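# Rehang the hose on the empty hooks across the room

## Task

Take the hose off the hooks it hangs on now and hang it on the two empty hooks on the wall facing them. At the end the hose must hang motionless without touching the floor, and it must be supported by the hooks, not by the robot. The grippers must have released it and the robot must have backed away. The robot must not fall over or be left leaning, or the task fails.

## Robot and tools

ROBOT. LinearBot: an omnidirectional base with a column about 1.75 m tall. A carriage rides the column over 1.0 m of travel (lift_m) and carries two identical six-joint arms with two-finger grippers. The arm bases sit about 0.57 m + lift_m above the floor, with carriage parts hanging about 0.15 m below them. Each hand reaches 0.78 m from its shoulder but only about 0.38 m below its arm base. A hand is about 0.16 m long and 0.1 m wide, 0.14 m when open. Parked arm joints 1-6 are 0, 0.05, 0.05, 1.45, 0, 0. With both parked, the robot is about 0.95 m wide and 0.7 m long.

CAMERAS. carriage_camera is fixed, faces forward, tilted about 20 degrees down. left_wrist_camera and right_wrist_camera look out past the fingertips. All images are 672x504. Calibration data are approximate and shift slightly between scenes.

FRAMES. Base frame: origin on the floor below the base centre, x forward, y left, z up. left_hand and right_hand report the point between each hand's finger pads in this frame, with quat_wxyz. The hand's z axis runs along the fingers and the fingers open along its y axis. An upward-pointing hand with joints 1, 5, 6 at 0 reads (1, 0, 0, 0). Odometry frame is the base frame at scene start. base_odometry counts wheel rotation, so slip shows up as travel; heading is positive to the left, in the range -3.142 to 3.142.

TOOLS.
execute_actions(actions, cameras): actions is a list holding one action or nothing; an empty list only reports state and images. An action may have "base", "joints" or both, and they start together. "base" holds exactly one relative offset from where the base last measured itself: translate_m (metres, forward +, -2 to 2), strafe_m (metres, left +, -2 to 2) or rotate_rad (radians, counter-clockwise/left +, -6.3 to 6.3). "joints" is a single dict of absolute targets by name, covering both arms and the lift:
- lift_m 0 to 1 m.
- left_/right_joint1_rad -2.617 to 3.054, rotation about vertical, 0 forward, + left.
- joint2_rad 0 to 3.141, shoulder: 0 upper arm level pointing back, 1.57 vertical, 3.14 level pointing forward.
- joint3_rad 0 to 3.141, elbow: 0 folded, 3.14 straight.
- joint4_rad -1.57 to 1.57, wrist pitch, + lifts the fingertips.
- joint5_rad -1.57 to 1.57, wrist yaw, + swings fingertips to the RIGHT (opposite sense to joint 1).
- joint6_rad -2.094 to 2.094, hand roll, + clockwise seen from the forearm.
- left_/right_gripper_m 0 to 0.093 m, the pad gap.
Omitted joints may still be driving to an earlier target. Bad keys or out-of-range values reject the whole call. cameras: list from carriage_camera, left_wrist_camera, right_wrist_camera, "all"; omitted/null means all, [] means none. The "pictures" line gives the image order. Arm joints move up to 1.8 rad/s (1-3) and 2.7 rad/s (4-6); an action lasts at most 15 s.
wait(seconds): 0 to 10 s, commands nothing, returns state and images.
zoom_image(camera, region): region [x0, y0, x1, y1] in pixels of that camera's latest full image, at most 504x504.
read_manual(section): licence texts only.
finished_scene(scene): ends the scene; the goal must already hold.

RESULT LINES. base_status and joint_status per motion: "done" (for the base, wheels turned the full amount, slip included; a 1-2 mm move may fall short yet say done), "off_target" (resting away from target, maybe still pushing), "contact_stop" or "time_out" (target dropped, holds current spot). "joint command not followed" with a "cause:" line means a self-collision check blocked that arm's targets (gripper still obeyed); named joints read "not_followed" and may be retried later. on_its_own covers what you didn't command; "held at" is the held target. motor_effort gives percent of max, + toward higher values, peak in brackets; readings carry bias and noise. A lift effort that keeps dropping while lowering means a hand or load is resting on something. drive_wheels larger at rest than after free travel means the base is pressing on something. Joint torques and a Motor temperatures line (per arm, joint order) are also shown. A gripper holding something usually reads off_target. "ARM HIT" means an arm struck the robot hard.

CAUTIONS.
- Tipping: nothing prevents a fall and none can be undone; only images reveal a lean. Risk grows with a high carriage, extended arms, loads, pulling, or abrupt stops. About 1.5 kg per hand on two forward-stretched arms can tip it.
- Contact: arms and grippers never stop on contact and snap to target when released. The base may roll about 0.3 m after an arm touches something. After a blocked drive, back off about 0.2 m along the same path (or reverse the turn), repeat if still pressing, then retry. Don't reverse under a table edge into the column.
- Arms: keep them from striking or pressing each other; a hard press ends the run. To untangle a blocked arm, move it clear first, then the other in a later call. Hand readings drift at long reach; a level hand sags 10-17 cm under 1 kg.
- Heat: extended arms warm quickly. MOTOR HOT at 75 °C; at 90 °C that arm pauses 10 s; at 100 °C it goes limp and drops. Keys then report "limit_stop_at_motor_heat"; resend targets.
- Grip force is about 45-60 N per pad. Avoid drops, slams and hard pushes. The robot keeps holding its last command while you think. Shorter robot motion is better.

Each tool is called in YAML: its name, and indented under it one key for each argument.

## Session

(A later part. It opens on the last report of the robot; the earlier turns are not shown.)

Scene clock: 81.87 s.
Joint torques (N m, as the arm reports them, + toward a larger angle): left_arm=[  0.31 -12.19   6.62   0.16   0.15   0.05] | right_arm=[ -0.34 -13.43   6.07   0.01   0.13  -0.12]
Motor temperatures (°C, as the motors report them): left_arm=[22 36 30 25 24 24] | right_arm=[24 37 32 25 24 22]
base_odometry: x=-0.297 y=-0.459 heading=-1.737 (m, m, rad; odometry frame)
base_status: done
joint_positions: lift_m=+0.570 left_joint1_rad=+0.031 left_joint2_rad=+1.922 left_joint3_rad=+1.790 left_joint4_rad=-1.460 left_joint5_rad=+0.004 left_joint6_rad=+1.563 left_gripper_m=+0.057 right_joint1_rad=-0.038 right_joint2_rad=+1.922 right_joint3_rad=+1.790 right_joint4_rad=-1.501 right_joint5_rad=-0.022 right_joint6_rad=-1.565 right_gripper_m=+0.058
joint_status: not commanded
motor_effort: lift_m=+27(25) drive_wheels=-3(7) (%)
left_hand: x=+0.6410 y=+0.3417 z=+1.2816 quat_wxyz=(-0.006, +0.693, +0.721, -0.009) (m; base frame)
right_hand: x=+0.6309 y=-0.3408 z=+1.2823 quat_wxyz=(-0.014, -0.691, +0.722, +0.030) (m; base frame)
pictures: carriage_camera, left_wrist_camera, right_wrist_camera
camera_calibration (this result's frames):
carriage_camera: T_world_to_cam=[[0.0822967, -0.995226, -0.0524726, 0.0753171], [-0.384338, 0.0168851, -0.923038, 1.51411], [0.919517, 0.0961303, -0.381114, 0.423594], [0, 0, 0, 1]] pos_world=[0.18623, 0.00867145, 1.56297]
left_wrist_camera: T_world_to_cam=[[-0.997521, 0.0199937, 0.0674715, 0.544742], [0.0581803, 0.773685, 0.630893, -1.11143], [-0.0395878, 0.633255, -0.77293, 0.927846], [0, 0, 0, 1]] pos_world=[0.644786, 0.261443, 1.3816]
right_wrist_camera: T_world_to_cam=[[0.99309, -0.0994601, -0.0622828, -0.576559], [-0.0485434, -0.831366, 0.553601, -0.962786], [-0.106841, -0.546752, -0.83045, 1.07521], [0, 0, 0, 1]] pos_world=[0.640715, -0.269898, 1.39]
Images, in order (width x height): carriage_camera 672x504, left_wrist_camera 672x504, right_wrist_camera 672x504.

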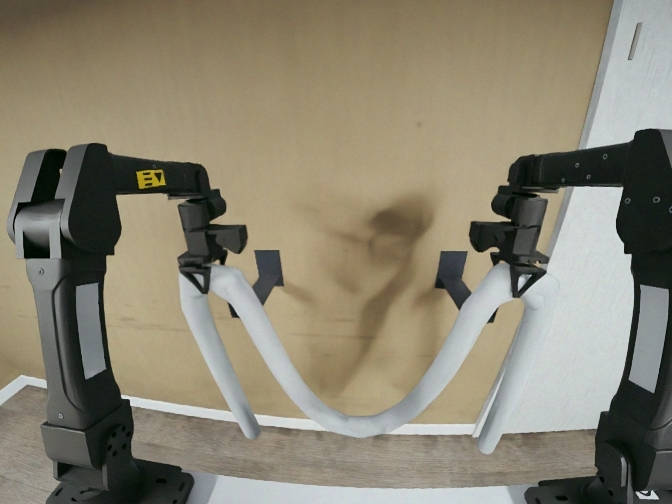

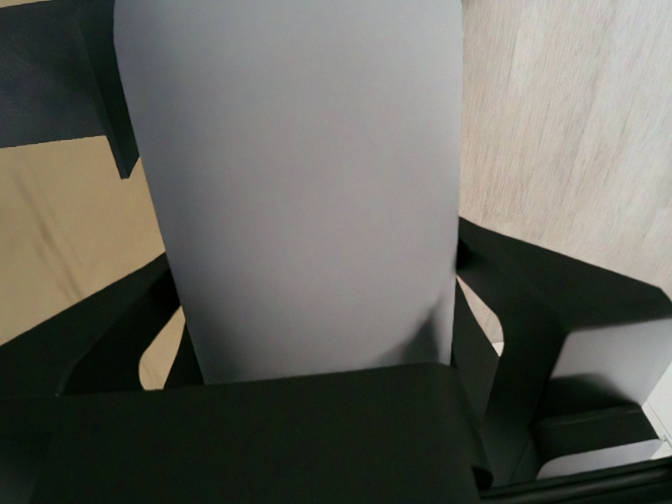

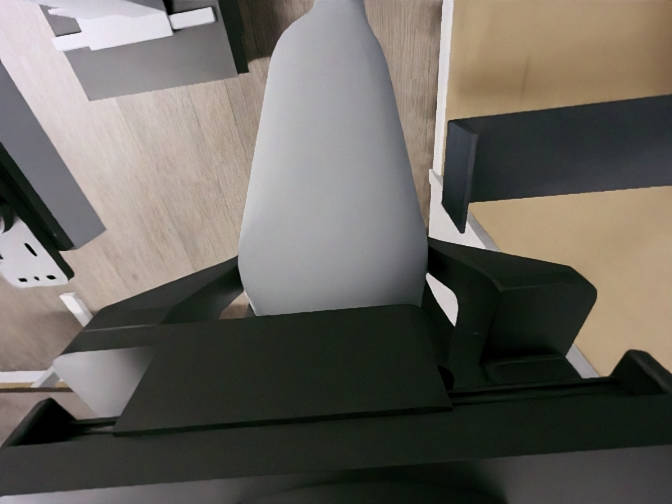

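execute_actions:
  actions:
    - {"base":{"translate_m":0.2}}

Scene clock: 85.00 s.
Joint torques (N m, as the arm reports them, + toward a larger angle): left_arm=[  0.37 -12.23   6.63   0.2    0.14   0.1 ] | right_arm=[ -0.45 -13.54   6.14   0.08   0.13  -0.15]
Motor temperatures (°C, as the motors report them): left_arm=[22 37 30 24 24 24] | right_arm=[24 38 32 25 24 22]
base_odometry: x=-0.331 y=-0.657 heading=-1.738 (m, m, rad; odometry frame)
base_status: done
joint_positions: lift_m=+0.570 left_joint1_rad=+0.031 left_joint2_rad=+1.922 left_joint3_rad=+1.790 left_joint4_rad=-1.459 left_joint5_rad=+0.004 left_joint6_rad=+1.563 left_gripper_m=+0.057 right_joint1_rad=-0.038 right_joint2_rad=+1.922 right_joint3_rad=+1.790 right_joint4_rad=-1.499 right_joint5_rad=-0.022 right_joint6_rad=-1.565 right_gripper_m=+0.058
joint_status: not commanded
motor_effort: lift_m=+28(26) drive_wheels=-3(7) (%)
left_hand: x=+0.6412 y=+0.3417 z=+1.2816 quat_wxyz=(-0.006, +0.693, +0.721, -0.009) (m; base frame)
right_hand: x=+0.6313 y=-0.3408 z=+1.2823 quat_wxyz=(-0.013, -0.691, +0.722, +0.029) (m; base frame)
pictures: carriage_camera, left_wrist_camera, right_wrist_camera
camera_calibration (this result's frames):
carriage_camera: T_world_to_cam=[[0.0822967, -0.995226, -0.0524726, 0.0753171], [-0.384338, 0.0168851, -0.923038, 1.51411], [0.919517, 0.0961303, -0.381114, 0.423594], [0, 0, 0, 1]] pos_world=[0.18623, 0.00867145, 1.56297]
left_wrist_camera: T_world_to_cam=[[-0.997597, 0.0199913, 0.0663311, 0.546534], [0.0574586, 0.773663, 0.630987, -1.1111], [-0.0387037, 0.633282, -0.772952, 0.927299], [0, 0, 0, 1]] pos_world=[0.644953, 0.261448, 1.3816]
right_wrist_camera: T_world_to_cam=[[0.993207, -0.0994646, -0.0603826, -0.579539], [-0.0495986, -0.831326, 0.553568, -0.962041], [-0.105258, -0.546813, -0.830612, 1.07442], [0, 0, 0, 1]] pos_world=[0.640978, -0.269908, 1.38998]
Images, in order (width x height): carriage_camera 672x504, left_wrist_camera 672x504, right_wrist_camera 672x504.

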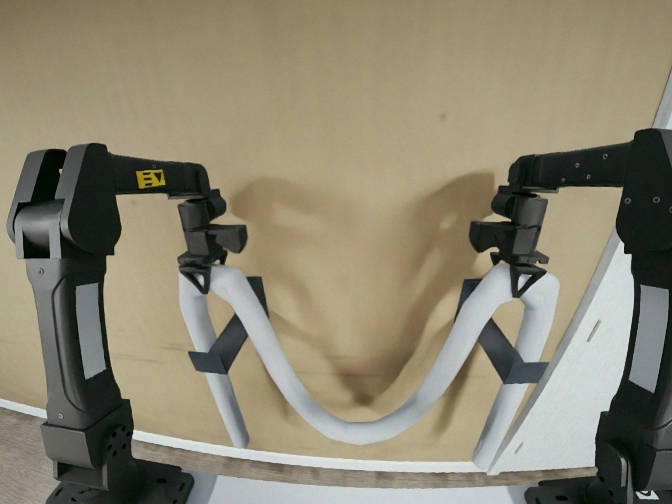

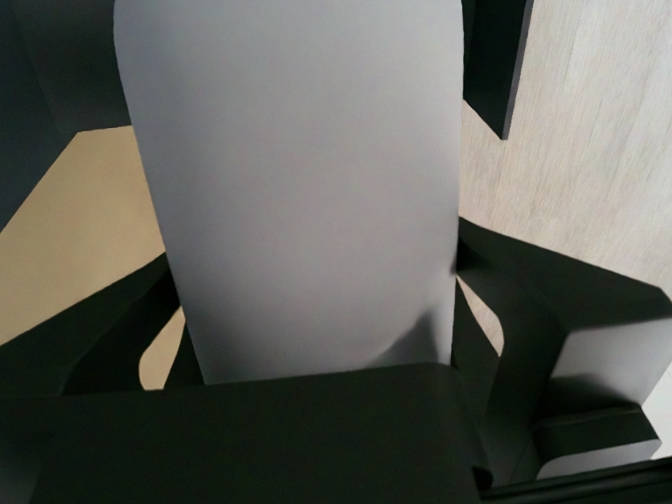

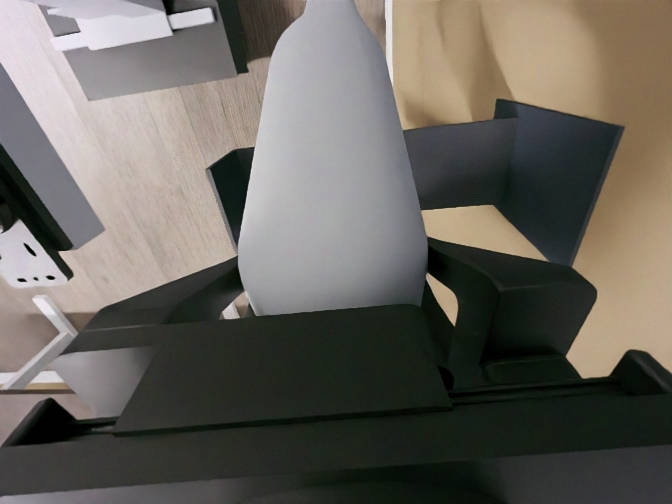

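execute_actions:
  actions:
    - {"joints":{"lift_m":0.408,"left_joint1_rad":-0.01}}
  cameras: ["carriage_camera"]

execute_actions:
  actions:
    - {"joints":{"left_gripper_m":0.093,"right_gripper_m":0.093}}
  cameras: []

execute_actions:
  actions:
    - {"joints":{"lift_m":0.54}}
  cameras: []

execute_actions:
  actions:
    - {"base":{"translate_m":-0.6}}
  cameras: ["carriage_camera"]

Scene clock: 89.60 s.
Joint torques (N m, as the arm reports them, + toward a larger angle): left_arm=[ 0.3  -9.7   6.5   0.31  0.18  0.12] | right_arm=[ -0.31 -10.33   5.68   0.18  -0.19  -0.16]
Motor temperatures (°C, as the motors report them): left_arm=[22 38 30 24 24 24] | right_arm=[24 39 32 25 24 22]
base_odometry: x=-0.331 y=-0.656 heading=-1.738 (m, m, rad; odometry frame)
base_status: not commanded
joint_positions: lift_m=+0.408 left_joint1_rad=-0.007 left_joint2_rad=+1.892 left_joint3_rad=+1.795 left_joint4_rad=-1.462 left_joint5_rad=-0.005 left_joint6_rad=+1.563 left_gripper_m=+0.057 right_joint1_rad=-0.038 right_joint2_rad=+1.891 right_joint3_rad=+1.797 right_joint4_rad=-1.506 right_joint5_rad=+0.011 right_joint6_rad=-1.565 right_gripper_m=+0.058
joint_status: all done
motor_effort: lift_m=+21(23) drive_wheels=+1(3) (%)
left_hand: x=+0.6406 y=+0.3294 z=+1.1315 quat_wxyz=(+0.003, +0.707, +0.707, +0.006) (m; base frame)
right_hand: x=+0.6298 y=-0.3463 z=+1.1324 quat_wxyz=(-0.014, -0.691, +0.722, +0.007) (m; base frame)
pictures: carriage_camera
camera_calibration (this result's frames):
carriage_camera: T_world_to_cam=[[0.0822967, -0.995226, -0.0524726, 0.0668417], [-0.384338, 0.0168851, -0.923038, 1.36502], [0.919517, 0.0961303, -0.381114, 0.362036], [0, 0, 0, 1]] pos_world=[0.18623, 0.00867145, 1.40145]
Images, in order (width x height): carriage_camera 672x504.

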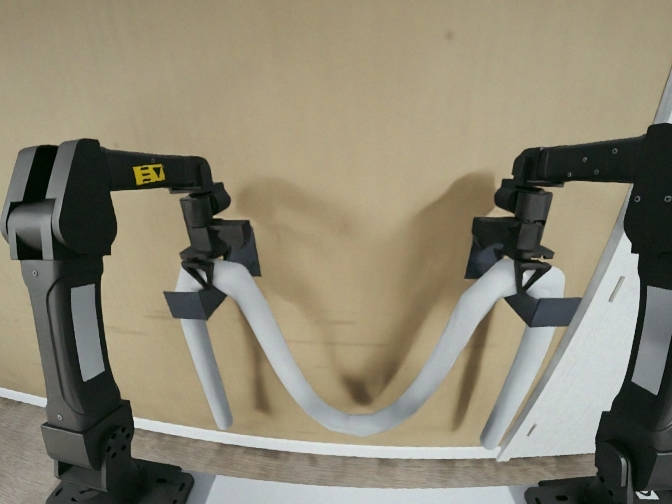

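Scene clock: 90.27 s.
Joint torques (N m, as the arm reports them, + toward a larger angle): left_arm=[ 0.41 -9.96  6.5   0.22  0.21  0.12] | right_arm=[ -0.29 -10.32   5.6    0.18  -0.14  -0.11]
Motor temperatures (°C, as the motors report them): left_arm=[22 38 30 24 24 24] | right_arm=[24 38 32 25 24 22]
base_odometry: x=-0.331 y=-0.656 heading=-1.738 (m, m, rad; odometry frame)
base_status: not commanded
joint_positions: lift_m=+0.408 left_joint1_rad=-0.007 left_joint2_rad=+1.892 left_joint3_rad=+1.795 left_joint4_rad=-1.462 left_joint5_rad=-0.005 left_joint6_rad=+1.564 left_gripper_m=+0.093 right_joint1_rad=-0.038 right_joint2_rad=+1.891 right_joint3_rad=+1.797 right_joint4_rad=-1.506 right_joint5_rad=+0.009 right_joint6_rad=-1.565 right_gripper_m=+0.093
joint_status: all done
motor_effort: lift_m=+19(19) drive_wheels=+1(2) (%)
left_hand: x=+0.6406 y=+0.3294 z=+1.1315 quat_wxyz=(+0.003, +0.707, +0.707, +0.006) (m; base frame)
right_hand: x=+0.6298 y=-0.3461 z=+1.1324 quat_wxyz=(-0.013, -0.691, +0.722, +0.007) (m; base frame)
pictures: none
No camera images: the call's "cameras" was empty. Leave "cameras" out to get every camera's image.

Scene clock: 91.33 s.
Joint torques (N m, as the arm reports them, + toward a larger angle): left_arm=[ 0.26 -9.67  6.42  0.31  0.18  0.1 ] | right_arm=[ -0.35 -10.74   5.75   0.14  -0.13  -0.14]
Motor temperatures (°C, as the motors report them): left_arm=[22 38 30 24 24 24] | right_arm=[24 38 32 25 24 22]
base_odometry: x=-0.331 y=-0.657 heading=-1.738 (m, m, rad; odometry frame)
base_status: not commanded
joint_positions: lift_m=+0.540 left_joint1_rad=-0.007 left_joint2_rad=+1.894 left_joint3_rad=+1.795 left_joint4_rad=-1.463 left_joint5_rad=-0.005 left_joint6_rad=+1.564 left_gripper_m=+0.093 right_joint1_rad=-0.038 right_joint2_rad=+1.894 right_joint3_rad=+1.797 right_joint4_rad=-1.506 right_joint5_rad=+0.009 right_joint6_rad=-1.565 right_gripper_m=+0.093
joint_status: all done
motor_effort: lift_m=+24(32) drive_wheels=+1(2) (%)
left_hand: x=+0.6406 y=+0.3294 z=+1.2624 quat_wxyz=(+0.002, +0.707, +0.707, +0.005) (m; base frame)
right_hand: x=+0.6299 y=-0.3459 z=+1.2630 quat_wxyz=(-0.014, -0.691, +0.722, +0.009) (m; base frame)
pictures: none
No camera images: the call's "cameras" was empty. Leave "cameras" out to get every camera's image.

Scene clock: 94.80 s.
Joint torques (N m, as the arm reports them, + toward a larger angle): left_arm=[ 0.15 -9.65  6.55  0.25  0.18  0.08] | right_arm=[ -0.46 -10.74   5.63   0.22  -0.11  -0.12]
Motor temperatures (°C, as the motors report them): left_arm=[22 38 30 24 24 24] | right_arm=[24 38 32 25 24 22]
base_odometry: x=-0.231 y=-0.065 heading=-1.738 (m, m, rad; odometry frame)
base_status: done
joint_positions: lift_m=+0.540 left_joint1_rad=-0.007 left_joint2_rad=+1.894 left_joint3_rad=+1.795 left_joint4_rad=-1.463 left_joint5_rad=-0.005 left_joint6_rad=+1.564 left_gripper_m=+0.093 right_joint1_rad=-0.038 right_joint2_rad=+1.895 right_joint3_rad=+1.797 right_joint4_rad=-1.508 right_joint5_rad=+0.007 right_joint6_rad=-1.565 right_gripper_m=+0.093
joint_status: not commanded
motor_effort: lift_m=+23(26) drive_wheels=-1(13) (%)
left_hand: x=+0.6405 y=+0.3294 z=+1.2624 quat_wxyz=(+0.002, +0.707, +0.707, +0.005) (m; base frame)
right_hand: x=+0.6295 y=-0.3457 z=+1.2628 quat_wxyz=(-0.015, -0.691, +0.722, +0.010) (m; base frame)
pictures: carriage_camera
camera_calibration (this result's frames):
carriage_camera: T_world_to_cam=[[0.0822967, -0.995226, -0.0524726, 0.073749], [-0.384338, 0.0168851, -0.923038, 1.48653], [0.919517, 0.0961303, -0.381114, 0.412204], [0, 0, 0, 1]] pos_world=[0.18623, 0.00867145, 1.53309]
Images, in order (width x height): carriage_camera 672x504.

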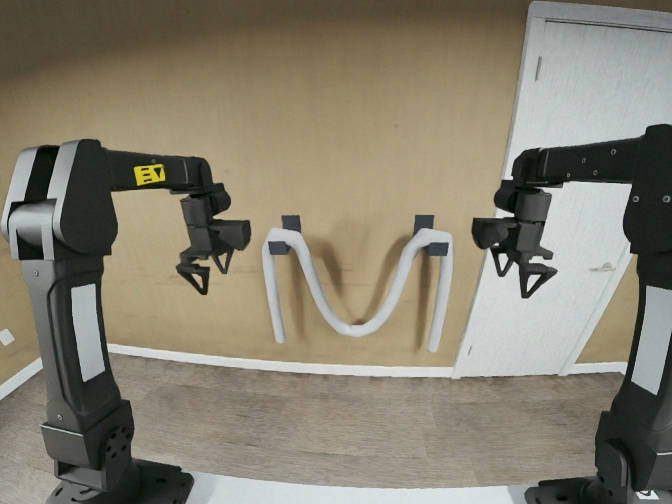

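wait:
  seconds: 8

finished_scene:
  scene: 1

Scene clock: 104.60 s.
Joint torques (N m, as the arm reports them, + toward a larger angle): left_arm=[ 0.21 -9.63  6.4   0.29  0.2   0.08] | right_arm=[ -0.28 -10.73   5.56   0.2   -0.13  -0.16]
Motor temperatures (°C, as the motors report them): left_arm=[22 38 30 24 24 24] | right_arm=[24 38 32 25 24 22]
base_odometry: x=-0.231 y=-0.065 heading=-1.738 (m, m, rad; odometry frame)
base_status: done
joint_positions: lift_m=+0.540 left_joint1_rad=-0.007 left_joint2_rad=+1.894 left_joint3_rad=+1.795 left_joint4_rad=-1.463 left_joint5_rad=-0.005 left_joint6_rad=+1.564 left_gripper_m=+0.093 right_joint1_rad=-0.038 right_joint2_rad=+1.895 right_joint3_rad=+1.797 right_joint4_rad=-1.508 right_joint5_rad=+0.007 right_joint6_rad=-1.565 right_gripper_m=+0.093
joint_status: not commanded
motor_effort: lift_m=+24(26) drive_wheels=-1(13) (%)
left_hand: x=+0.6405 y=+0.3294 z=+1.2624 quat_wxyz=(+0.002, +0.707, +0.707, +0.005) (m; base frame)
right_hand: x=+0.6295 y=-0.3457 z=+1.2628 quat_wxyz=(-0.015, -0.691, +0.722, +0.010) (m; base frame)
wait: 8.00 s; at rest from the start
pictures: carriage_camera, left_wrist_camera, right_wrist_camera
camera_calibration (this result's frames):
carriage_camera: T_world_to_cam=[[0.0822967, -0.995226, -0.0524726, 0.073749], [-0.384338, 0.0168851, -0.923038, 1.48653], [0.919517, 0.0961303, -0.381114, 0.412204], [0, 0, 0, 1]] pos_world=[0.18623, 0.00867145, 1.53309]
left_wrist_camera: T_world_to_cam=[[-0.997575, 0.0584046, 0.0378478, 0.570563], [0.0690899, 0.765643, 0.639545, -1.10501], [0.00837446, 0.640609, -0.767822, 0.881134], [0, 0, 0, 1]] pos_world=[0.638146, 0.248257, 1.36166]
right_wrist_camera: T_world_to_cam=[[0.994472, -0.0995068, -0.0335302, -0.614113], [-0.0620819, -0.814716, 0.576527, -0.970792], [-0.0846859, -0.571258, -0.81639, 1.01606], [0, 0, 0, 1]] pos_world=[0.636496, -0.271596, 1.3686]
Images, in order (width x height): carriage_camera 672x504, left_wrist_camera 672x504, right_wrist_camera 672x504.

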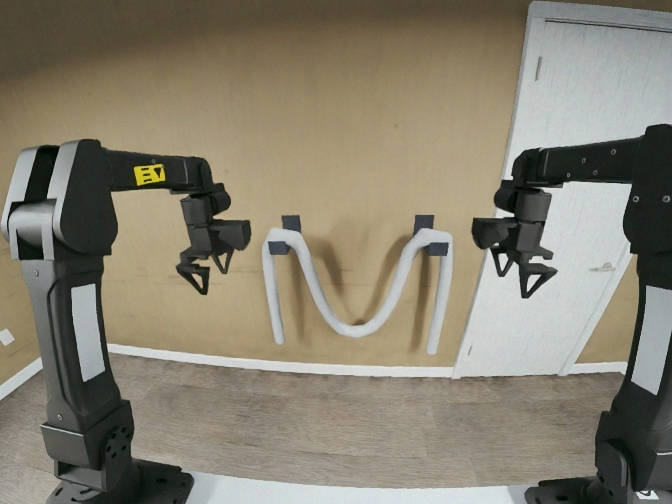

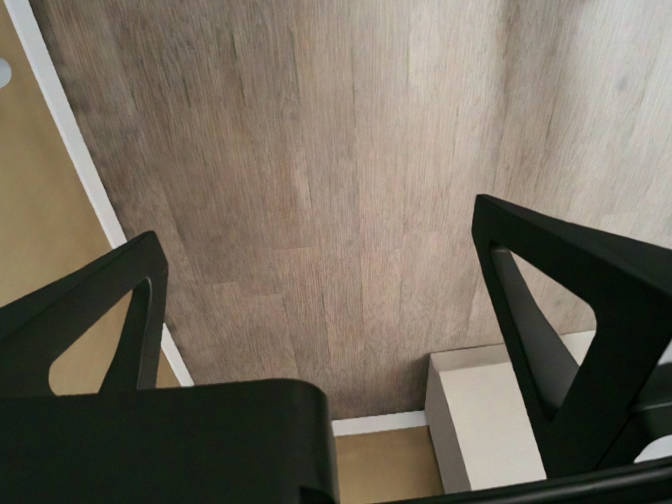

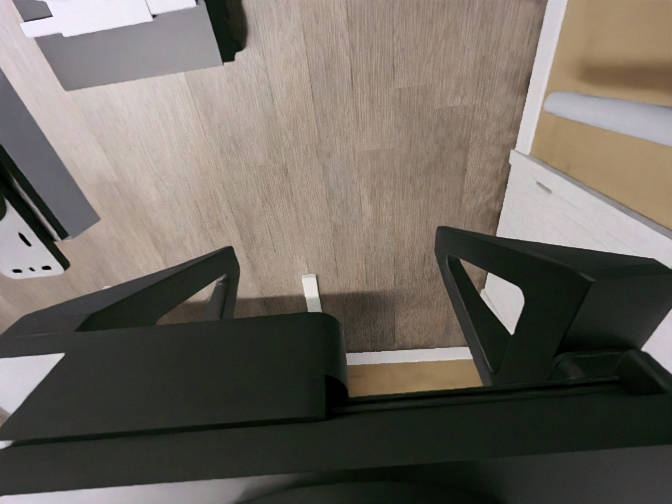

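The scene is finished: the task was done.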